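# Hang the headset on its stand by the headband

## Task

Place the headset upright on the stand's arm so the top of its headband rests there, between the post and the lip, and the headset hangs still. Most of its weight must be carried directly by the stand's arm, not through the cable, with the robot carrying at most a little. At the end, nothing other than the robot, the stand and the cable may be touching the headset. The stand must stay upright and entirely on the table. The cable's free end must end up above the table and within its edges, and it must never drop far below the tabletop or reach far past an edge, whether held or not. The two arms must not collide hard or push hard against each other. Once the headset is hanging still, declare the task finished, then release it and move the grippers away.

## Robot and tools

ROBOT. Two arms, left_arm and right_arm, each with a two-finger gripper. Bases in the scene frame: left_arm at (-0.040, +0.336, 0), right_arm at (-0.034, -0.314, 0). Scene frame: origin on the tabletop midway between the arms, +z up, +x out over the table, left_arm on the +y side. The names left and right do not refer to image sides. Each gripper's fingers extend along its own +z axis and spread along its y axis. end_effector_position is the point between the finger pads, under 1 cm back from the tips. Joint limits (rad), base to hand: waist -2.618..3.054, shoulder 0..3.142, elbow 0..3.142, wrist pitch -1.571..1.571, wrist yaw -1.571..1.571, wrist roll -2.094..2.094.

ROW FORMAT (used by execute_actions and move). One flat list of 16 numbers covering both arms, even if only one moves: left_arm x, y, z, qw, qx, qy, qz, opening, then right_arm the same eight. x, y, z is an absolute target position for that gripper in metres, scene frame; qw..qz is an absolute target orientation, scalar first, scene frame. Opening is a scale from -1 (closed) to +1 (fully open, 0.087 m). To hold an orientation, repeat the same quaternion every time rather than copying the slightly drifted reported one. To keep an arm still, resend its last reported full pose and intended opening.

execute_actions(actions): a list of up to 15 actions. Each action is a table of up to 15 rows; each row lasts one control step (1/30 s), and if fewer than 15 rows are given the final row is repeated to fill 15 steps. An action is rejected for both arms if any target lies over 0.6 m from that gripper's position at the action's start, measured along any of the gripper's current axes. If an action is malformed, or the first action fails that check against the latest reported state, nothing in the call runs. An empty list simply returns state and images.

Per-step behaviour: each commanded pose is clipped to within 70 mm and 16 degrees of the measured pose, then damped inverse kinematics drives the joints, favouring position over orientation. A distant target may need several actions; after an action the arm only continues to its last clipped pose. Joint friction can leave the gripper up to about 31 mm off, and very small commanded steps may not move it at all. Elbows stop just before fully straight.

move(target, speed, blocking): target is one 16-number row of absolute poses as above. Each gripper travels a straight line toward its pose; both paths finish together, lasting 0.5 to 10 s (cut off at 10 s if longer). Rotation takes the shorter direction. speed is the path's top speed in m/s, 0.002 to 0.5, default 0.25; rotation is capped at twice that value in rad/s. Openings are applied at the start. Paths ignore obstacles and the other arm; grippers lag, may stray, and can overshoot the speed, mostly near full reach. Faster contact means a harder impact, and aiming deeper past a contact means harder pressing. The move finishes when paths end and everything is still, or 5 s later. blocking=false returns after 0.5 s while motion continues; check it with wait(0), and call wait or stop before sending further actions or moves.

wait(seconds): 0 to 10; each arm holds its last command; returns early if a running move ends. stop(): brakes the running move (needs stopping distance; fingers keep moving). zoom_image(camera, region): camera is cam_high, cam_low, cam_left_wrist or cam_right_wrist; region [x0, y0, x1, y1] in pixels of that 504x504 image, origin top-left, at most 504 by 504. read_manual(section): only "licences"; moves nothing. finished_scene(scene): pass the current scene number; ends it irreversibly and reports success, so only call it once the headset hangs at rest and the grippers are released and clear.

RESULTS. The state line gives each gripper's reported position and quaternion in the scene frame (may be off, more so at long reach). Hand target lines show where the controller is currently steering each gripper. A pose unreachable line means a clearance check altered or blocked that arm's command. The move: line reports the outcome (done, off_target, moving, held, fault), limits that acted (paced: the sent pose was clipped; held: a check blocked some steps, after which the arm may move much faster than requested), and each gripper's distance from its target. grip_measured is finger opening on the command scale; the last Joint positions entry is the opening in metres; readings can be off by about 1 mm. Joint torques are raw drive outputs with offsets and noise. FAULT, MOTOR HOT (from 75 C) and OVER-TEMPERATURE FAULT lines flag stops: at 90 C that arm halts 10 s; at 100 C it goes limp and falls.

GRIPPING. To hold something, command an opening below grip_measured: about 0.02 below for a firm hold, less for a gentle one. Pads exert about 20 N max; a quick close can squeeze harder. Holding loads heats motors, even while you think, since the robot keeps its last command during replies.

CAMERAS. cam_high and cam_low are fixed; the two wrist cameras ride on the hands. Calibration (pinhole plus radial distortion, world-to-camera transforms) is supplied and can be off by a few degrees and millimetres.

AVOID. Arms striking or pressing on each other; dropping or slamming the headset; tipping the stand; anything leaving the table; the cable's free end dipping well below the tabletop or hanging past an edge. Brief external tugs on held parts or pushes on loose objects may occur.

Each tool is called as a command line: name --argument value for each argument, lists and objects as JSON in quotes; but a table of rows of numbers goes row by row, as --pt "numbers of a row", without its own name.

## Session

execute_actions --actions '[]'

Scene clock: 0.00 s.
left_arm: end_effector_position=(+0.5045, +0.4050, +0.3685) grip_measured=+0.996 end_effector_quat_wxyz=(+0.634, +0.395, +0.566, +0.349) | right_arm: end_effector_position=(+0.1016, -0.0000, +0.1610) grip_measured=+1.000 end_effector_quat_wxyz=(+0.129, +0.331, +0.824, +0.440)
Joint positions: left_arm=[0.203 1.658 1.412 0.294 0.241 1.101 0.087] | right_arm=[ 1.073  1.019  0.639 -0.252  0.199  1.812  0.087]
Joint velocities: left_arm=[ 0.002  0.012  0.002  0.022  0.051 -0.007  0.001] | right_arm=[-0.017 -0.007  0.007  0.022 -0.081 -0.022  0.   ]
Joint torques (N m, as the arm reports them, + toward a larger angle): no reading
Hand target (left_arm): +0.504, +0.405, +0.368; +0.634, +0.395, +0.566, +0.349
Hand target (right_arm): +0.102, -0.000, +0.161; +0.129, +0.331, +0.824, +0.440
camera_calibration (this result's frames):
cam_left_wrist: T_world_to_cam=[[-0.0204496, -0.448738, -0.893429, 0.517694], [-0.682468, 0.659304, -0.315524, 0.22183], [0.73063, 0.603284, -0.319732, -0.357963], [0, 0, 0, 1]] pos_world=[0.423517, 0.302009, 0.418063]
cam_right_wrist: T_world_to_cam=[[-0.436909, -0.389802, -0.810657, 0.174307], [-0.872035, -0.0374694, 0.488007, 0.0366166], [-0.220601, 0.920136, -0.32355, 0.216807], [0, 0, 0, 1]] pos_world=[0.155915, -0.130175, 0.193582]

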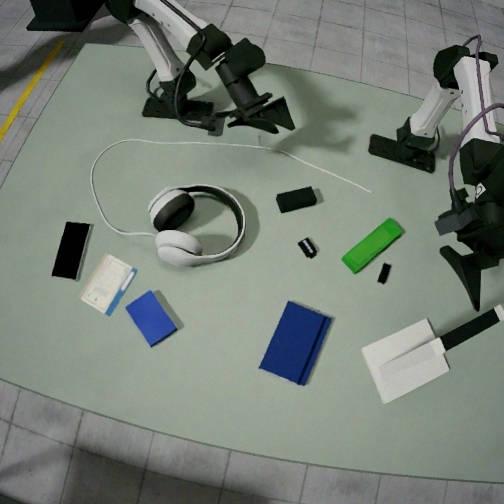

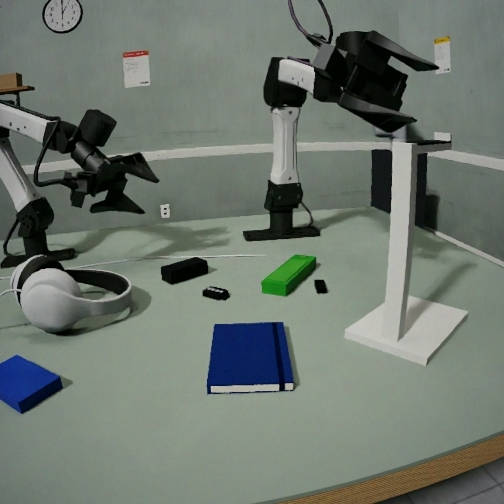

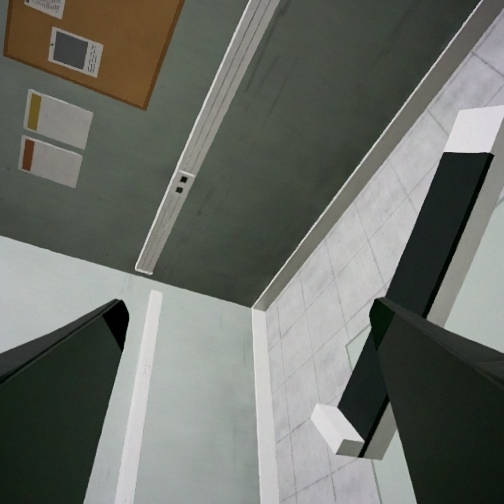

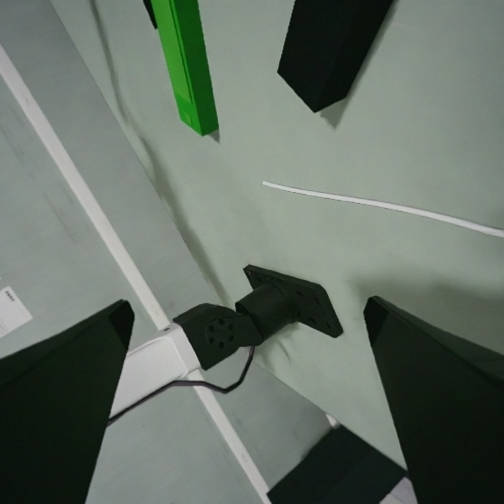

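move --target '[0.33,0.12,0.3,0.3,0.25,0.92,0.05,0.3,0.12,-0.3,0.3,0.5,0.5,0.5,0.5,1]'

move --target '[0.31,-0.055,0.1,0,0.078,0.997,0,0.3,0.12,-0.3,0.3,0.5,0.5,0.5,0.5,1]'

Scene clock: 16.67 s.
left_arm: end_effector_position=(+0.3358, +0.1143, +0.2931) grip_measured=+0.300 end_effector_quat_wxyz=(+0.317, +0.247, +0.915, +0.043) | right_arm: end_effector_position=(+0.1283, -0.2938, +0.2927) grip_measured=+1.000 end_effector_quat_wxyz=(+0.482, +0.510, +0.532, +0.474)
Joint positions: left_arm=[-0.585  2.121  2.671 -1.539 -0.307 -0.032  0.057] | right_arm=[ 1.02   0.009  0.728 -0.9    1.077  1.701  0.087]
Joint velocities: left_arm=[ 0.002  0.007 -0.017 -0.007  0.007 -0.037  0.   ] | right_arm=[-0.085 -0.007  0.002  0.066 -0.095 -0.051  0.   ]
Joint torques (N m, as the arm reports them, + toward a larger angle): left_arm=[ -0.55 -11.2    8.65   1.04  -0.11  -0.13] | right_arm=[-0.79  4.4   5.7   1.92 -0.03 -0.12]
Hand target (left_arm): +0.334, +0.113, +0.295; +0.316, +0.244, +0.916, +0.038
Hand target (right_arm): +0.125, -0.298, +0.300; +0.480, +0.511, +0.523, +0.486
Off the commanded pose (left_arm): 0.011 m, 2 deg.
Off the commanded pose (right_arm): 0.013 m, 5 deg.
joint sent to its limit (left arm) — the command would take joint 4 (wrist pitch) past its lower limit, so that joint was sent only as far as its limit.
joint sent to its limit (right arm) — the command would take joint 2 (shoulder) past its lower limit, so that joint was sent only as far as its limit.
move: off_target (left_arm, right_arm)
camera_calibration (this result's frames):
cam_left_wrist: T_world_to_cam=[[-0.428918, -0.876494, -0.218602, 0.304674], [-0.893395, 0.375772, 0.246254, 0.21323], [-0.133696, 0.300921, -0.944231, 0.424451], [0, 0, 0, 1]] pos_world=[0.377926, 0.0591932, 0.414873]
cam_right_wrist: T_world_to_cam=[[-0.0855836, -0.0266096, -0.995976, 0.294097], [-0.753103, 0.656209, 0.0471816, 0.302172], [0.652313, 0.75411, -0.0762005, 0.302434], [0, 0, 0, 1]] pos_world=[0.055455, -0.418531, 0.301703]

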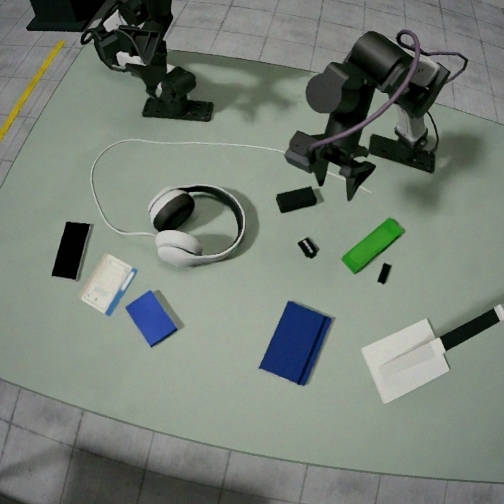

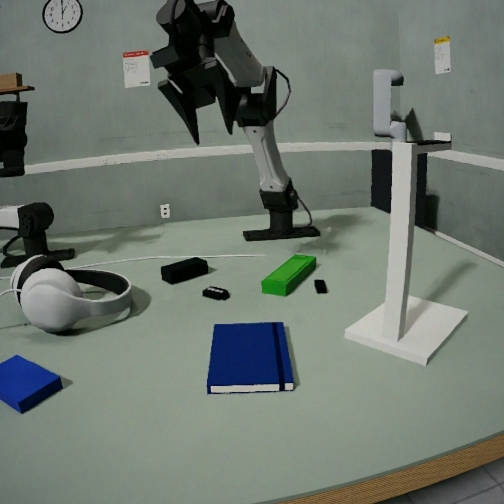

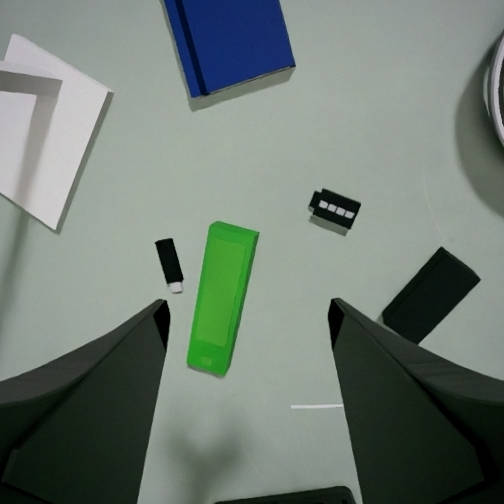

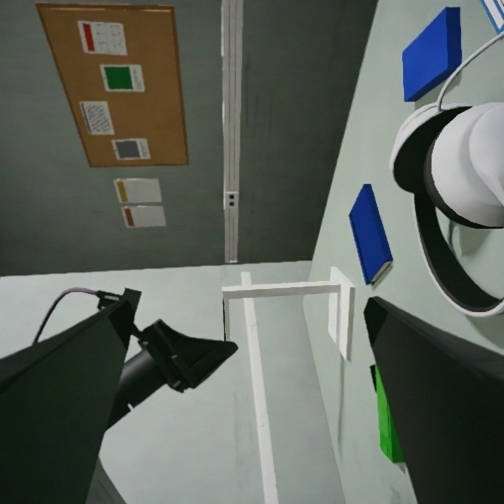

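Scene clock: 18.83 s.
left_arm: end_effector_position=(+0.3048, -0.0463, +0.0898) grip_measured=+0.300 end_effector_quat_wxyz=(+0.095, +0.065, +0.990, -0.084) | right_arm: end_effector_position=(+0.1259, -0.2932, +0.2917) grip_measured=+1.000 end_effector_quat_wxyz=(+0.482, +0.513, +0.534, +0.469)
Joint positions: left_arm=[-0.721  2.666  2.855 -1.507  0.    -0.655  0.057] | right_arm=[ 0.905  0.009  0.728 -0.888  0.968  1.677  0.087]
Joint velocities: left_arm=[ 0.017  0.002 -0.022 -0.037  0.095 -0.11  -0.001] | right_arm=[-0.012 -0.002 -0.007 -0.037 -0.066  0.066  0.   ]
Joint torques (N m, as the arm reports them, + toward a larger angle): left_arm=[ -0.43 -17.09   9.67   0.83  -0.01  -0.1 ] | right_arm=[-0.92  4.32  6.52  1.82 -0.03 -0.12]
Hand target (left_arm): +0.310, -0.054, +0.098; +0.109, +0.061, +0.987, -0.103
Hand target (right_arm): +0.121, -0.300, +0.301; +0.482, +0.514, +0.522, +0.479
Off the commanded pose (left_arm): 0.014 m, 15 deg.
Off the commanded pose (right_arm): 0.012 m, 6 deg.
elbow stopped short (left arm): the move would have taken joint 3 (elbow) straighter than the controller allows; a more bent joint 3 avoids this.
joint sent to its limit (right arm) — the command would take joint 2 (shoulder) past its lower limit, so that joint was sent only as far as its limit.
move: off_target (left_arm, right_arm)
camera_calibration (this result's frames):
cam_left_wrist: T_world_to_cam=[[-0.141545, -0.975386, 0.169079, -0.0207804], [-0.764353, 0.216222, 0.607463, 0.216776], [-0.62907, -0.043253, -0.776145, 0.396569], [0, 0, 0, 1]] pos_world=[0.412222, -0.0499879, 0.179625]
cam_right_wrist: T_world_to_cam=[[-0.0957099, -0.0294407, -0.994974, 0.29306], [-0.748644, 0.660893, 0.0524592, 0.29929], [0.656027, 0.749902, -0.0852947, 0.304475], [0, 0, 0, 1]] pos_world=[0.0523671, -0.417497, 0.301856]

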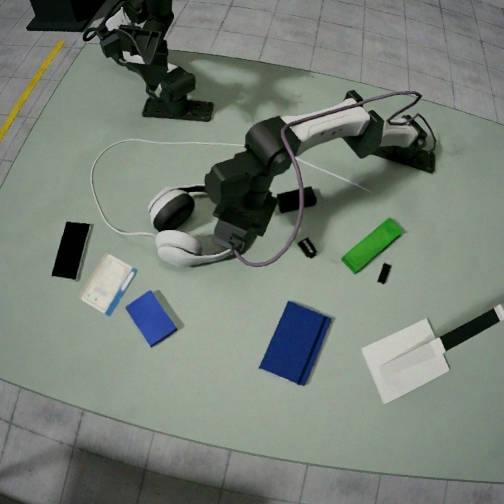

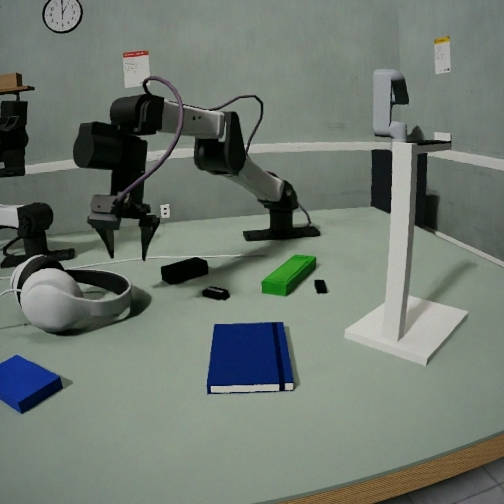

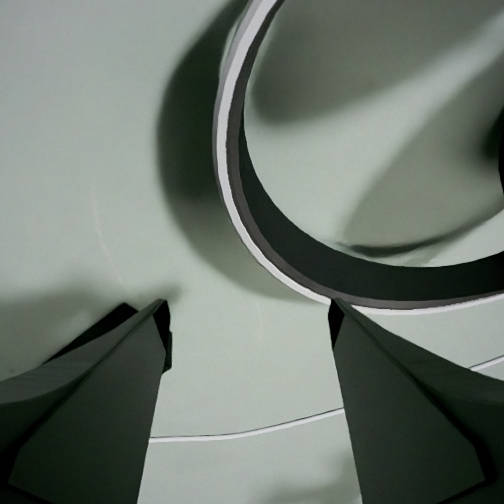

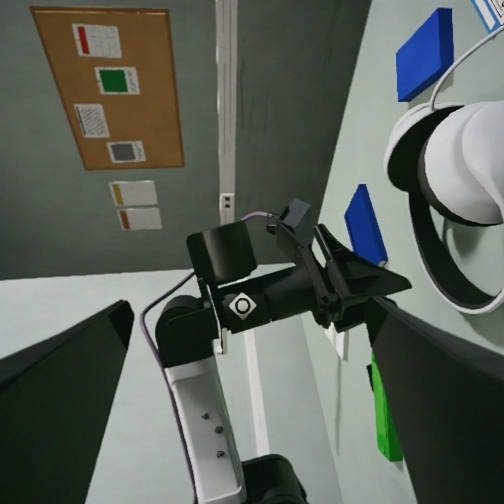

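move --target '[0.315,-0.065,0.025,0.095,0.065,0.99,-0.084,0.3,0.126,-0.293,0.292,0.482,0.513,0.534,0.469,1]' --speed 0.08

move --target '[0.315,0.06,0.03,0.05,0.07,0.996,-0.04,0.3,0.126,-0.293,0.292,0.482,0.513,0.534,0.469,1]' --speed 0.08

Scene clock: 31.63 s.
left_arm: end_effector_position=(+0.3163, -0.0617, +0.0260) grip_measured=+0.300 end_effector_quat_wxyz=(+0.091, +0.066, +0.990, -0.082) | right_arm: end_effector_position=(+0.1258, -0.2930, +0.2917) grip_measured=+1.000 end_effector_quat_wxyz=(+0.482, +0.513, +0.534, +0.469)
Joint positions: left_arm=[-0.725  2.688  2.635 -1.273  0.003 -0.658  0.057] | right_arm=[ 0.904  0.009  0.728 -0.888  0.967  1.677  0.087]
Joint velocities: left_arm=[ 0.012 -0.007 -0.017 -0.081 -0.037 -0.081 -0.   ] | right_arm=[-0.012 -0.032 -0.022  0.022 -0.037 -0.022  0.   ]
Joint torques (N m, as the arm reports them, + toward a larger angle): left_arm=[ -1.05 -18.58   5.63   0.82  -0.11  -0.1 ] | right_arm=[-0.08  5.89  4.76  1.86  0.06  0.02]
Hand target (left_arm): +0.315, -0.065, +0.025; +0.094, +0.065, +0.990, -0.083
Hand target (right_arm): +0.126, -0.293, +0.292; +0.482, +0.513, +0.534, +0.469
Off the commanded pose (left_arm): 0.004 m, 1 deg.
Off the commanded pose (right_arm): 0.000 m, 0 deg.
move: done
camera_calibration (this result's frames):
cam_left_wrist: T_world_to_cam=[[-0.14233, -0.975737, 0.166369, -0.0231372], [-0.759025, 0.215473, 0.614372, 0.26574], [-0.635314, -0.0388346, -0.771277, 0.355803], [0, 0, 0, 1]] pos_world=[0.424456, -0.066018, 0.115009]
cam_right_wrist: T_world_to_cam=[[-0.0958857, -0.0297872, -0.994947, 0.292926], [-0.749399, 0.660037, 0.0524611, 0.298956], [0.655139, 0.750642, -0.0856106, 0.304779], [0, 0, 0, 1]] pos_world=[0.0524516, -0.417377, 0.301854]

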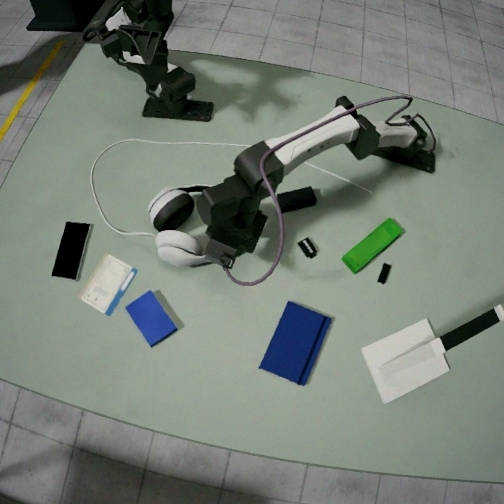

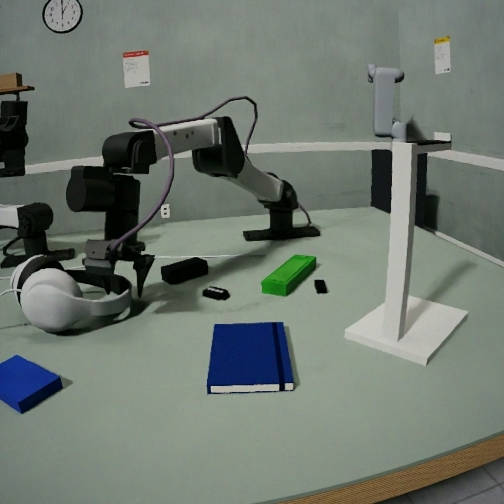

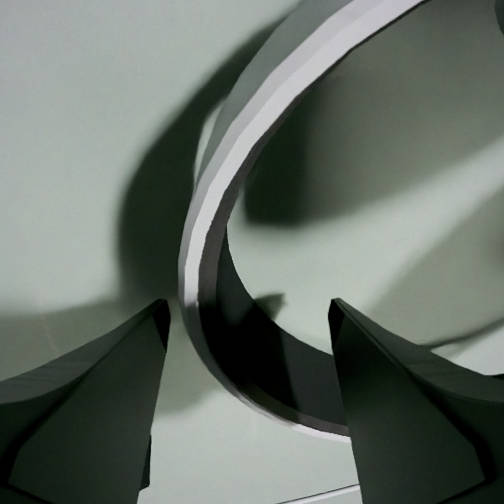

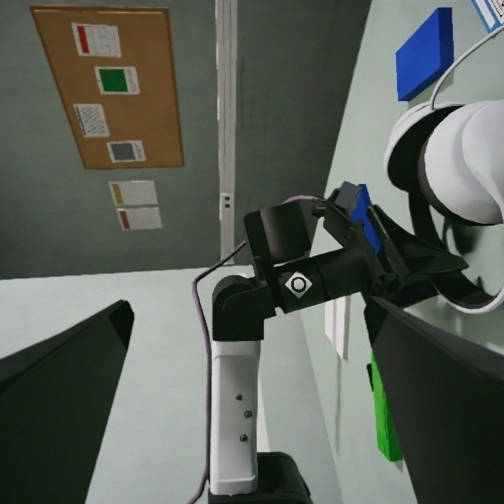

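Scene clock: 33.50 s.
left_arm: end_effector_position=(+0.3164, +0.0554, +0.0277) grip_measured=+0.300 end_effector_quat_wxyz=(+0.050, +0.065, +0.996, -0.039) | right_arm: end_effector_position=(+0.1258, -0.2930, +0.2917) grip_measured=+1.000 end_effector_quat_wxyz=(+0.482, +0.513, +0.534, +0.469)
Joint positions: left_arm=[-0.552  2.358  2.038 -1.124  0.014 -0.489  0.057] | right_arm=[ 0.904  0.009  0.728 -0.888  0.967  1.677  0.087]
Joint velocities: left_arm=[-0.002 -0.007 -0.012  0.007 -0.007 -0.022 -0.   ] | right_arm=[ 0.007 -0.017 -0.007  0.007  0.022 -0.037  0.   ]
Joint torques (N m, as the arm reports them, + toward a larger angle): left_arm=[  0.09 -17.3    5.44   0.5   -0.06   0.14] | right_arm=[-0.05  5.9   4.77  1.87  0.04  0.02]
Hand target (left_arm): +0.315, +0.060, +0.030; +0.051, +0.069, +0.996, -0.039
Hand target (right_arm): +0.126, -0.293, +0.292; +0.482, +0.513, +0.534, +0.469
Off the commanded pose (left_arm): 0.005 m, 1 deg.
Off the commanded pose (right_arm): 0.000 m, 0 deg.
move: done
camera_calibration (this result's frames):
cam_left_wrist: T_world_to_cam=[[-0.127652, -0.987981, 0.0871695, 0.0891296], [-0.710173, 0.152401, 0.687334, 0.22552], [-0.692358, 0.0258342, -0.721091, 0.374706], [0, 0, 0, 1]] pos_world=[0.430966, 0.0440086, 0.10742]
cam_right_wrist: T_world_to_cam=[[-0.0958857, -0.0297872, -0.994947, 0.292926], [-0.749399, 0.660037, 0.0524611, 0.298956], [0.655139, 0.750642, -0.0856106, 0.304779], [0, 0, 0, 1]] pos_world=[0.0524516, -0.417377, 0.301854]

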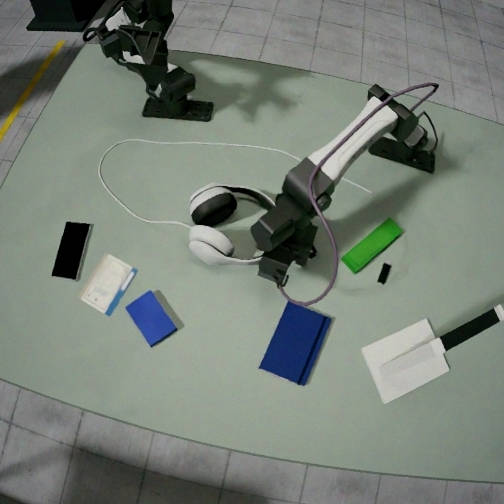

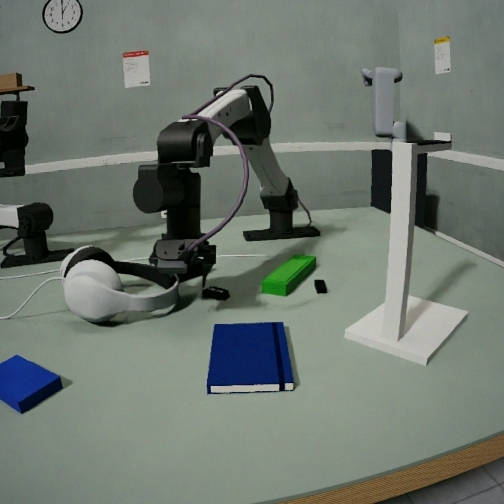

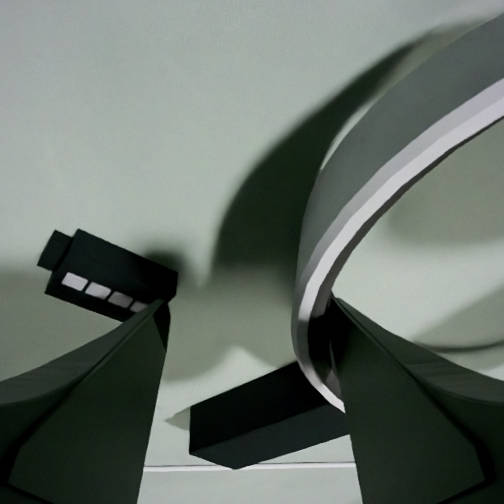

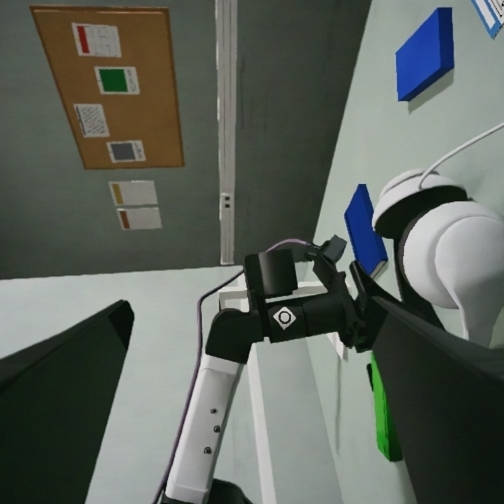

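move --target '[0.345,0.024,0.024,0.03,0.191,0.981,-0.02,0.1,0.126,-0.293,0.292,0.482,0.513,0.534,0.469,1]' --speed 0.08

Scene clock: 38.87 s.
left_arm: end_effector_position=(+0.3455, +0.0264, +0.0214) grip_measured=+0.100 end_effector_quat_wxyz=(+0.039, +0.183, +0.982, -0.029) | right_arm: end_effector_position=(+0.1258, -0.2930, +0.2917) grip_measured=+1.000 end_effector_quat_wxyz=(+0.482, +0.513, +0.534, +0.469)
Joint positions: left_arm=[-0.581  2.804  2.856 -1.527  0.017 -0.28   0.048] | right_arm=[ 0.904  0.009  0.728 -0.888  0.967  1.677  0.087]
Joint velocities: left_arm=[-0.007 -0.002 -0.007 -0.037 -0.022 -0.051 -0.001] | right_arm=[-0.002  0.007 -0.002 -0.051  0.022 -0.022  0.   ]
Joint torques (N m, as the arm reports them, + toward a larger angle): left_arm=[ -1.09 -16.76   9.67   0.23  -0.1    0.09] | right_arm=[-0.07  5.89  4.75  1.87  0.05  0.03]
Hand target (left_arm): +0.344, +0.026, +0.023; +0.039, +0.190, +0.981, -0.025
Hand target (right_arm): +0.126, -0.293, +0.292; +0.482, +0.513, +0.534, +0.469
Off the commanded pose (left_arm): 0.004 m, 2 deg.
Off the commanded pose (right_arm): 0.000 m, 0 deg.
elbow stopped short (left arm): the move would have taken joint 3 (elbow) straighter than the controller allows; a more bent joint 3 avoids this.
move: done
camera_calibration (this result's frames):
cam_left_wrist: T_world_to_cam=[[-0.356012, -0.932682, 0.0579722, 0.142816], [-0.650109, 0.29176, 0.701594, 0.230192], [-0.671278, 0.212087, -0.710215, 0.378673], [0, 0, 0, 1]] pos_world=[0.454689, -0.0142704, 0.0991584]
cam_right_wrist: T_world_to_cam=[[-0.0958857, -0.0297872, -0.994947, 0.292926], [-0.749399, 0.660037, 0.0524611, 0.298956], [0.655139, 0.750642, -0.0856106, 0.304779], [0, 0, 0, 1]] pos_world=[0.0524516, -0.417377, 0.301854]

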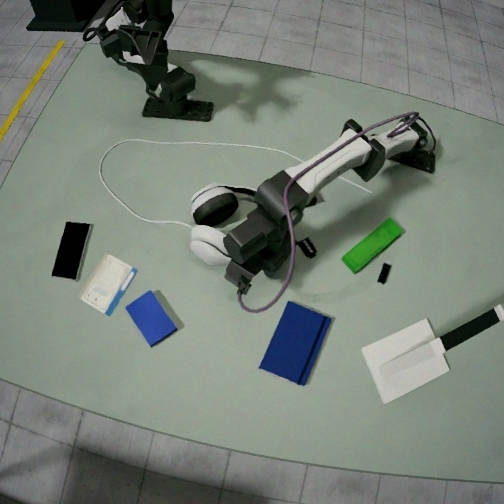

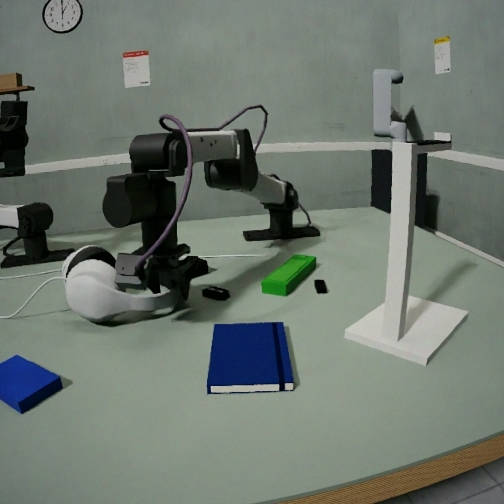

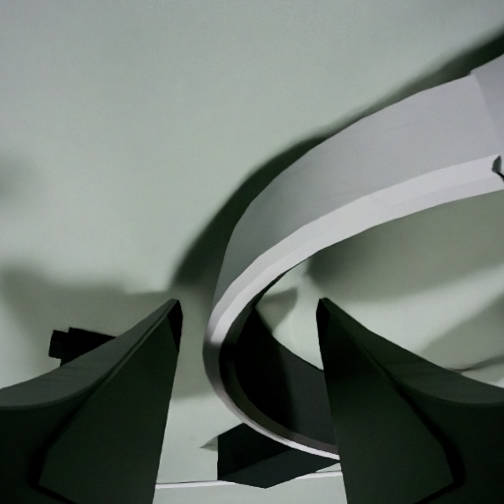

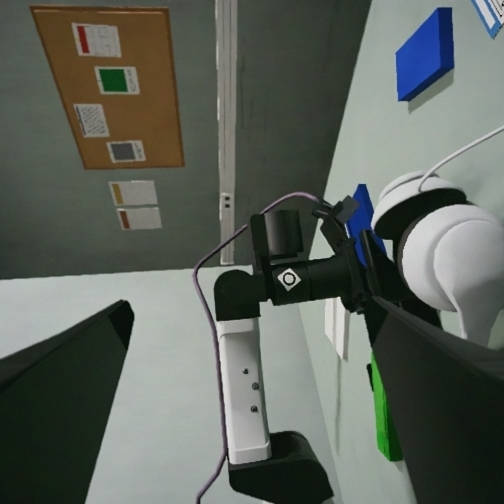

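execute_actions --actions '[[[0.347,0.031,0.016,0.04,0.19,0.981,-0.027,-0.5,0.126,-0.293,0.292,0.482,0.513,0.534,0.469,1]],[[0.347,0.031,0.016,0.04,0.19,0.981,-0.027,-0.95,0.126,-0.293,0.292,0.482,0.513,0.534,0.469,1]]]'

move --target '[0.32,0.07,0.15,0.159,0.188,0.967,-0.071,-0.95,0.126,-0.293,0.292,0.482,0.513,0.534,0.469,1]' --speed 0.1

move --target '[0.3,0.12,0.29,0.354,0.779,0.496,0.147,-0.95,0.126,-0.293,0.292,0.482,0.513,0.534,0.469,1]'

move --target '[0.27,0.25,0.35,0.578,0.687,0.103,0.428,-0.95,0.126,-0.293,0.292,0.482,0.513,0.534,0.469,1]' --speed 0.2

Scene clock: 50.33 s.
left_arm: end_effector_position=(+0.3467, +0.0274, +0.0211) grip_measured=-0.724 end_effector_quat_wxyz=(+0.038, +0.187, +0.981, -0.032) | right_arm: end_effector_position=(+0.1258, -0.2930, +0.2917) grip_measured=+1.000 end_effector_quat_wxyz=(+0.482, +0.513, +0.534, +0.469)
Joint positions: left_arm=[-0.576  2.804  2.854 -1.524  0.025 -0.267  0.012] | right_arm=[ 0.904  0.009  0.728 -0.888  0.967  1.677  0.087]
Joint velocities: left_arm=[ 0.007  0.007  0.002 -0.022  0.051 -0.007 -0.   ] | right_arm=[-0.012 -0.022  0.012  0.037 -0.022  0.022  0.   ]
Joint torques (N m, as the arm reports them, + toward a larger angle): left_arm=[ -0.29 -18.13   4.44   0.52  -0.15   0.1 ] | right_arm=[-0.05  5.9   4.78  1.86  0.05  0.02]
Hand target (left_arm): +0.347, +0.031, +0.016; +0.035, +0.190, +0.981, -0.024
Hand target (right_arm): +0.126, -0.293, +0.292; +0.482, +0.513, +0.534, +0.469
Off the commanded pose (left_arm): 0.006 m, 1 deg.
Off the commanded pose (right_arm): 0.000 m, 0 deg.
camera_calibration (this result's frames):
cam_left_wrist: T_world_to_cam=[[-0.363983, -0.929114, 0.0652921, 0.146674], [-0.645518, 0.302175, 0.701425, 0.229042], [-0.671434, 0.21316, -0.709746, 0.379103], [0, 0, 0, 1]] pos_world=[0.45578, -0.0137432, 0.0988345]
cam_right_wrist: T_world_to_cam=[[-0.0958857, -0.0297872, -0.994947, 0.292926], [-0.749399, 0.660037, 0.0524611, 0.298956], [0.655139, 0.750642, -0.0856106, 0.304779], [0, 0, 0, 1]] pos_world=[0.0524516, -0.417377, 0.301854]

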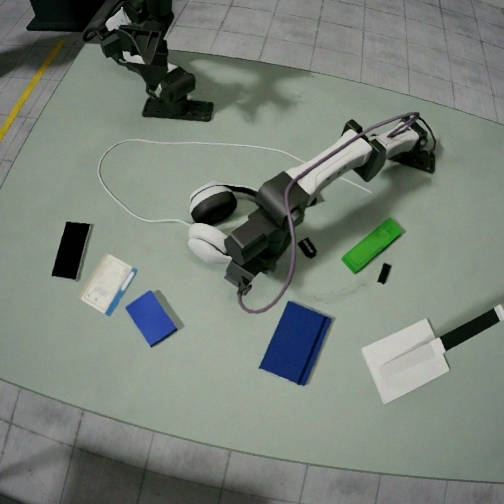

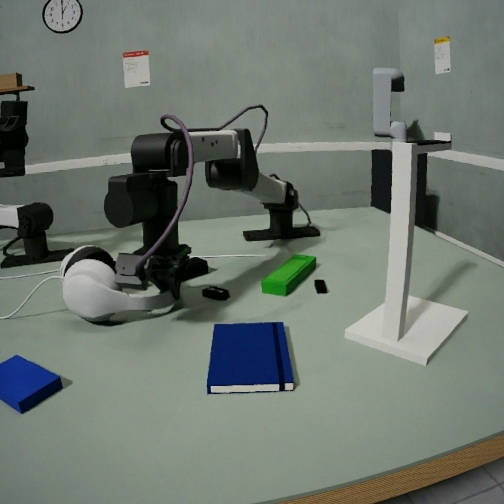

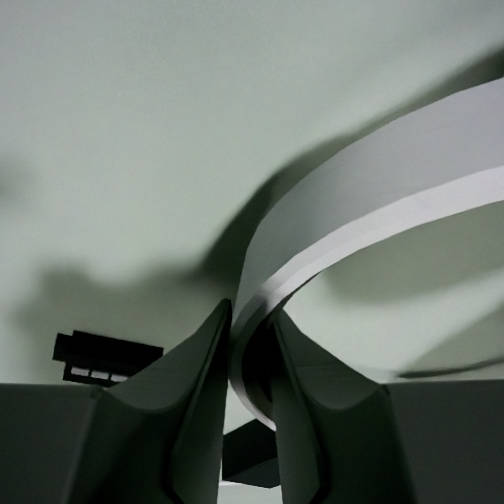

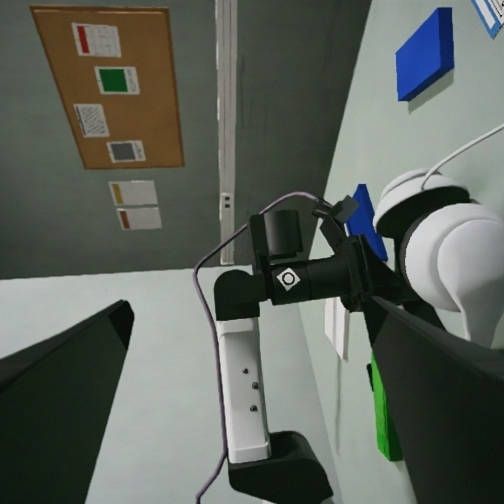

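Scene clock: 52.10 s.
left_arm: end_effector_position=(+0.3160, +0.0775, +0.1406) grip_measured=-0.770 end_effector_quat_wxyz=(+0.135, +0.193, +0.971, -0.038) | right_arm: end_effector_position=(+0.1258, -0.2930, +0.2917) grip_measured=+1.000 end_effector_quat_wxyz=(+0.482, +0.513, +0.534, +0.469)
Joint positions: left_arm=[-0.557  2.153  2.144 -1.283 -0.042 -0.225  0.01 ] | right_arm=[ 0.904  0.009  0.728 -0.888  0.967  1.677  0.087]
Joint velocities: left_arm=[ 0.017  0.007 -0.017  0.007 -0.037 -0.007 -0.001] | right_arm=[-0.007  0.002  0.007  0.037 -0.007 -0.022  0.   ]
Joint torques (N m, as the arm reports them, + toward a larger angle): left_arm=[  0.24 -16.57   6.89   1.16   0.32  -0.04] | right_arm=[-0.06  5.86  4.82  1.87  0.05  0.02]
Hand target (left_arm): +0.321, +0.069, +0.153; +0.158, +0.190, +0.966, -0.070
Hand target (right_arm): +0.126, -0.293, +0.292; +0.482, +0.513, +0.534, +0.469
Off the commanded pose (left_arm): 0.013 m, 5 deg.
Off the commanded pose (right_arm): 0.000 m, 0 deg.
move: off_target (left_arm)
camera_calibration (this result's frames):
cam_left_wrist: T_world_to_cam=[[-0.382941, -0.922967, 0.0385878, 0.183498], [-0.761831, 0.339159, 0.551893, 0.165167], [-0.522466, 0.181945, -0.833022, 0.405269], [0, 0, 0, 1]] pos_world=[0.407838, 0.0396084, 0.239362]
cam_right_wrist: T_world_to_cam=[[-0.0958857, -0.0297872, -0.994947, 0.292926], [-0.749399, 0.660037, 0.0524611, 0.298956], [0.655139, 0.750642, -0.0856106, 0.304779], [0, 0, 0, 1]] pos_world=[0.0524516, -0.417377, 0.301854]

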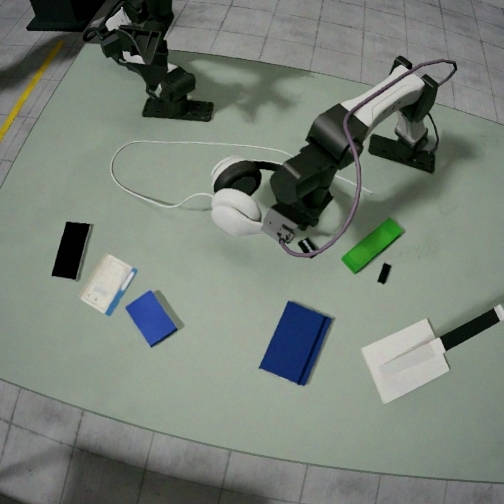

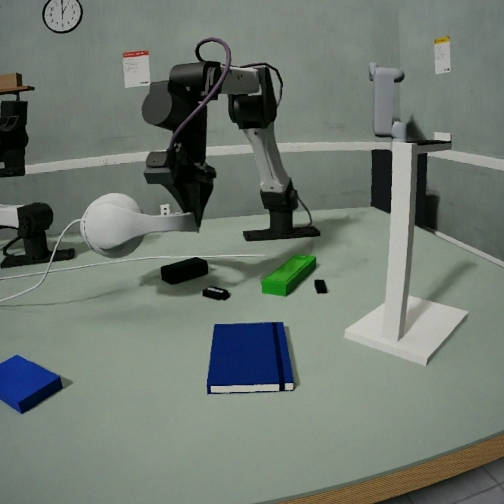

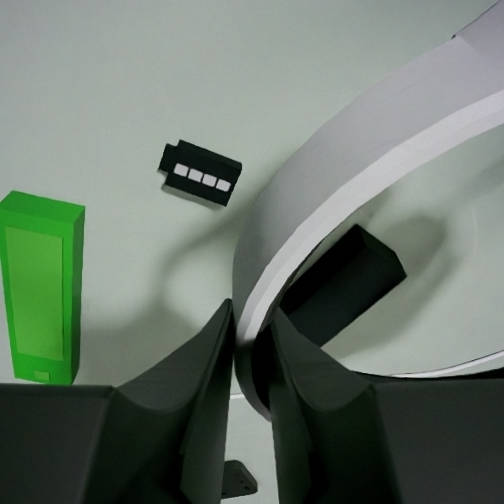

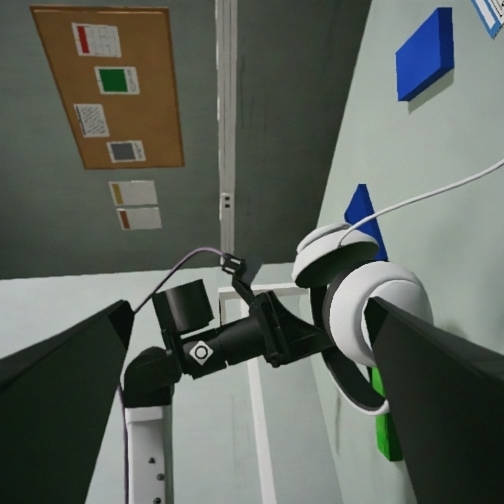

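Scene clock: 56.00 s.
left_arm: end_effector_position=(+0.2949, +0.1211, +0.2796) grip_measured=-0.773 end_effector_quat_wxyz=(+0.324, +0.790, +0.502, +0.137) | right_arm: end_effector_position=(+0.1258, -0.2930, +0.2917) grip_measured=+1.000 end_effector_quat_wxyz=(+0.482, +0.513, +0.534, +0.469)
Joint positions: left_arm=[-0.634  1.52   1.665 -1.    -0.064  1.333  0.01 ] | right_arm=[ 0.904  0.009  0.728 -0.888  0.967  1.677  0.087]
Joint velocities: left_arm=[-0.002 -0.007  0.002  0.022 -0.022  0.051 -0.001] | right_arm=[ 0.007  0.012 -0.002 -0.007 -0.007 -0.066  0.   ]
Joint torques (N m, as the arm reports them, + toward a larger angle): left_arm=[ 0.32 -9.86  7.28  1.73  0.08  0.03] | right_arm=[-0.04  5.88  4.78  1.87  0.06  0.01]
Hand target (left_arm): +0.298, +0.120, +0.294; +0.354, +0.781, +0.494, +0.146
Hand target (right_arm): +0.126, -0.293, +0.292; +0.482, +0.513, +0.534, +0.469
Off the commanded pose (left_arm): 0.012 m, 4 deg.
Off the commanded pose (right_arm): 0.000 m, 0 deg.
move: off_target (left_arm)
camera_calibration (this result's frames):
cam_left_wrist: T_world_to_cam=[[-0.715678, 0.285944, -0.637213, 0.350965], [-0.110925, 0.854236, 0.507914, -0.184492], [0.689565, 0.434186, -0.57964, 0.043306], [0, 0, 0, 1]] pos_world=[0.200851, 0.0384409, 0.342447]
cam_right_wrist: T_world_to_cam=[[-0.0958857, -0.0297872, -0.994947, 0.292926], [-0.749399, 0.660037, 0.0524611, 0.298956], [0.655139, 0.750642, -0.0856106, 0.304779], [0, 0, 0, 1]] pos_world=[0.0524516, -0.417377, 0.301854]

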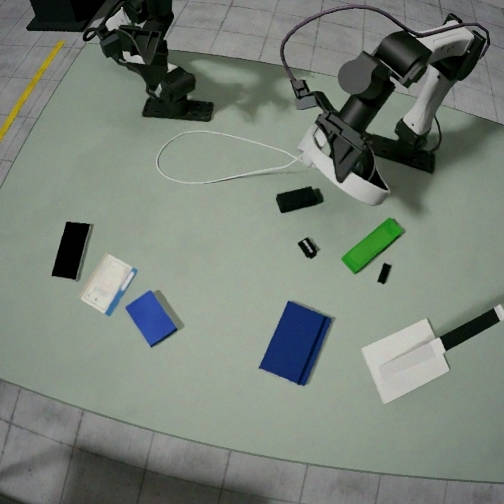

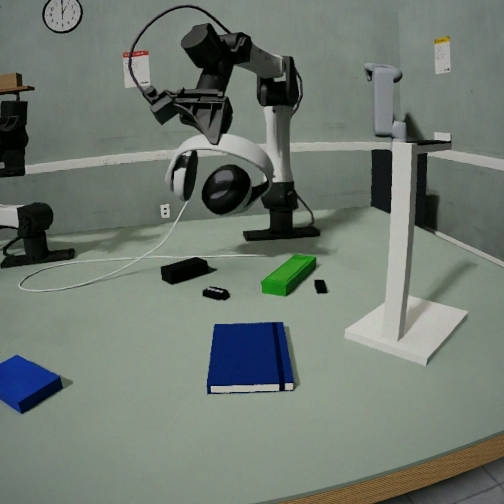

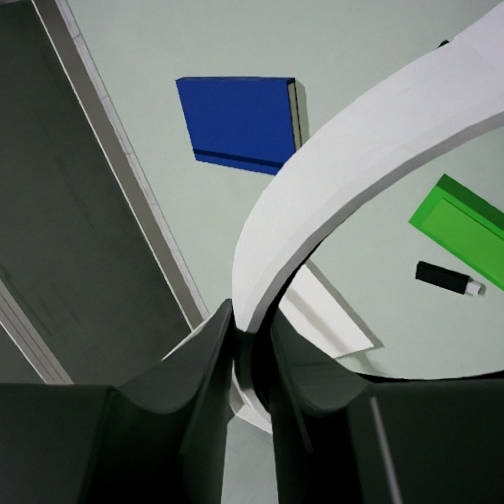

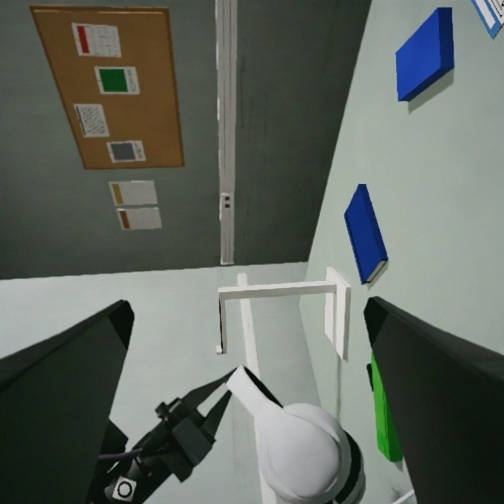

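Scene clock: 59.77 s.
left_arm: end_effector_position=(+0.2641, +0.2550, +0.3316) grip_measured=-0.778 end_effector_quat_wxyz=(+0.571, +0.711, +0.135, +0.388) | right_arm: end_effector_position=(+0.1258, -0.2930, +0.2917) grip_measured=+1.000 end_effector_quat_wxyz=(+0.482, +0.513, +0.534, +0.469)
Joint positions: left_arm=[0.174 0.767 0.654 0.038 0.893 2.039 0.01 ] | right_arm=[ 0.904  0.009  0.728 -0.888  0.967  1.677  0.087]
Joint velocities: left_arm=[ 0.007  0.002 -0.007  0.022  0.066 -0.037 -0.001] | right_arm=[ 0.007 -0.027 -0.002  0.007 -0.007 -0.037  0.   ]
Joint torques (N m, as the arm reports them, + toward a larger angle): left_arm=[0.01 0.09 8.46 2.51 0.11 0.09] | right_arm=[-0.07  5.88  4.79  1.87  0.05  0.  ]
Hand target (left_arm): +0.263, +0.255, +0.354; +0.571, +0.694, +0.096, +0.428
Hand target (right_arm): +0.126, -0.293, +0.292; +0.482, +0.513, +0.534, +0.469
Off the commanded pose (left_arm): 0.020 m, 7 deg.
Off the commanded pose (right_arm): 0.000 m, 0 deg.
move: off_target (left_arm)
camera_calibration (this result's frames):
cam_left_wrist: T_world_to_cam=[[0.236095, 0.318155, -0.91817, 0.157368], [-0.109565, 0.947572, 0.30017, -0.283867], [0.965533, 0.029731, 0.258576, -0.211187], [0, 0, 0, 1]] pos_world=[0.135653, 0.225196, 0.284307]
cam_right_wrist: T_world_to_cam=[[-0.0958857, -0.0297872, -0.994947, 0.292926], [-0.749399, 0.660037, 0.0524611, 0.298956], [0.655139, 0.750642, -0.0856106, 0.304779], [0, 0, 0, 1]] pos_world=[0.0524516, -0.417377, 0.301854]

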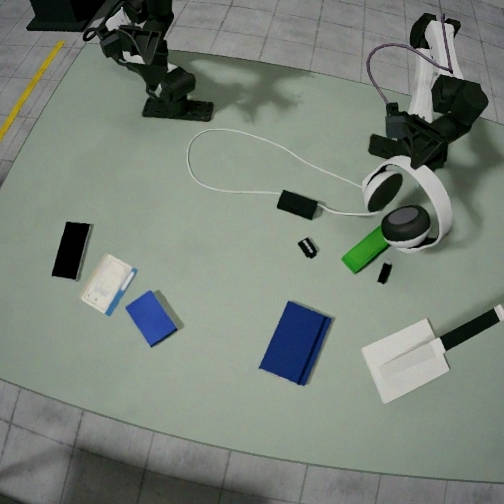

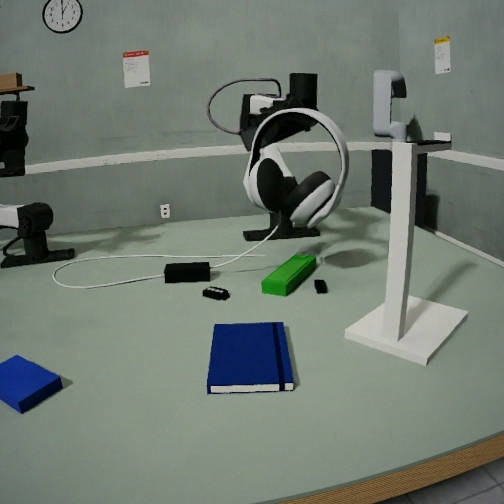

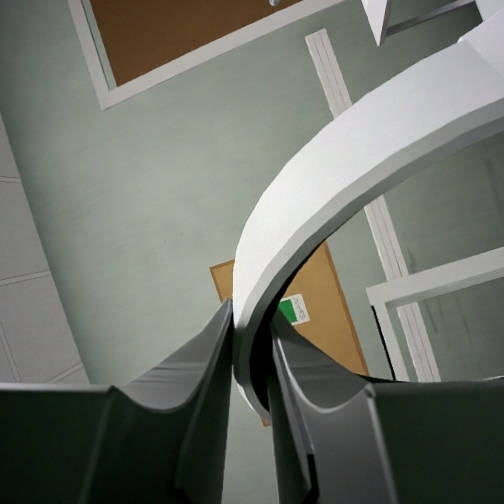

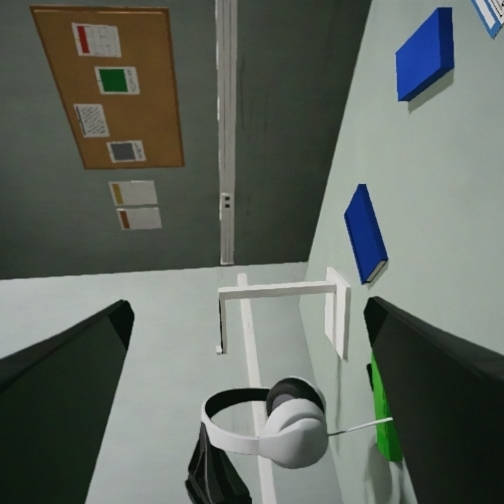

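move --target '[0.41,0.445,0.36,0.543,0.729,0.109,0.402,-0.95,0.126,-0.293,0.292,0.482,0.513,0.534,0.469,1]' --speed 0.12

Scene clock: 67.90 s.
left_arm: end_effector_position=(+0.4087, +0.4495, +0.3181) grip_measured=-0.778 end_effector_quat_wxyz=(+0.586, +0.698, +0.181, +0.370) | right_arm: end_effector_position=(+0.1258, -0.2930, +0.2917) grip_measured=+1.000 end_effector_quat_wxyz=(+0.482, +0.513, +0.534, +0.469)
Joint positions: left_arm=[0.676 1.641 1.198 0.254 1.361 2.065 0.01 ] | right_arm=[ 0.904  0.009  0.728 -0.888  0.967  1.677  0.087]
Joint velocities: left_arm=[-0.002  0.007 -0.012 -0.11  -0.095 -0.051  0.   ] | right_arm=[ 0.007 -0.007 -0.012 -0.007 -0.11  -0.037  0.   ]
Joint torques (N m, as the arm reports them, + toward a larger angle): left_arm=[ 0.02 -9.95 12.7   1.96  0.3   0.2 ] | right_arm=[-0.04  5.88  4.79  1.87  0.06  0.01]
Hand target (left_arm): +0.405, +0.448, +0.354; +0.566, +0.701, +0.117, +0.418
Hand target (right_arm): +0.126, -0.293, +0.292; +0.482, +0.513, +0.534, +0.469
Off the commanded pose (left_arm): 0.042 m, 11 deg.
Off the commanded pose (right_arm): 0.000 m, 0 deg.
joint sent to its limit (left arm) — the command would take joint 6 (wrist roll) past its upper limit, so that joint was sent only as far as its limit.
move: off_target (left_arm)
camera_calibration (this result's frames):
cam_left_wrist: T_world_to_cam=[[0.166044, 0.253182, -0.953063, 0.117929], [-0.126935, 0.963926, 0.233953, -0.42754], [0.977915, 0.0821303, 0.192192, -0.360605], [0, 0, 0, 1]] pos_world=[0.278789, 0.411876, 0.281724]
cam_right_wrist: T_world_to_cam=[[-0.0958857, -0.0297872, -0.994947, 0.292926], [-0.749399, 0.660037, 0.0524611, 0.298956], [0.655139, 0.750642, -0.0856106, 0.304779], [0, 0, 0, 1]] pos_world=[0.0524516, -0.417377, 0.301854]

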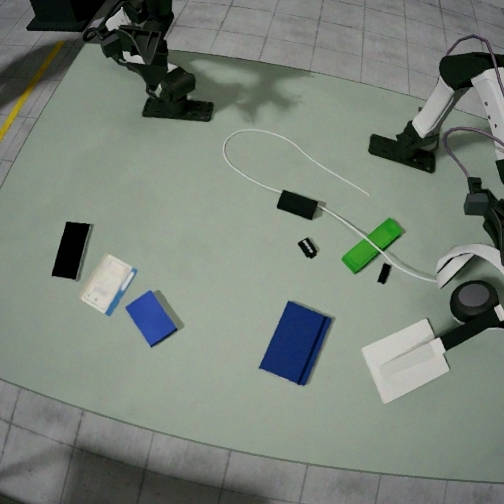

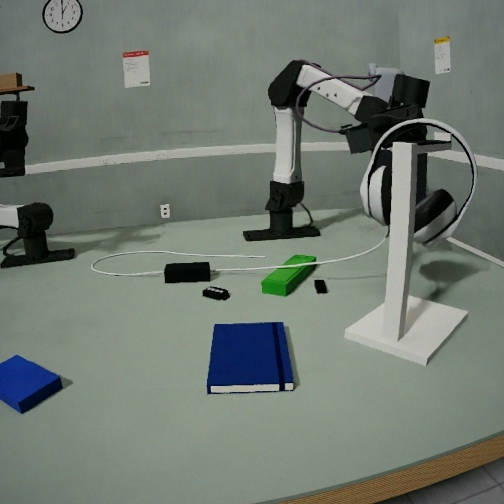

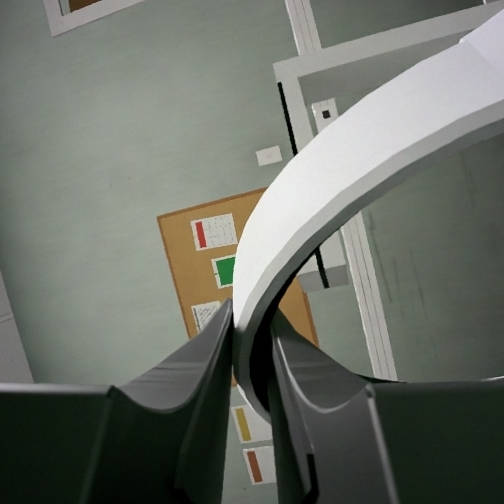

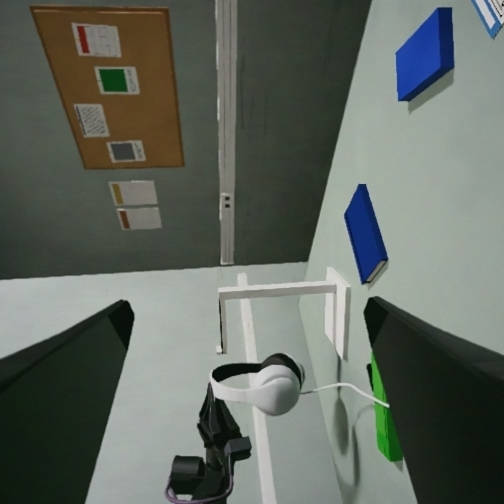

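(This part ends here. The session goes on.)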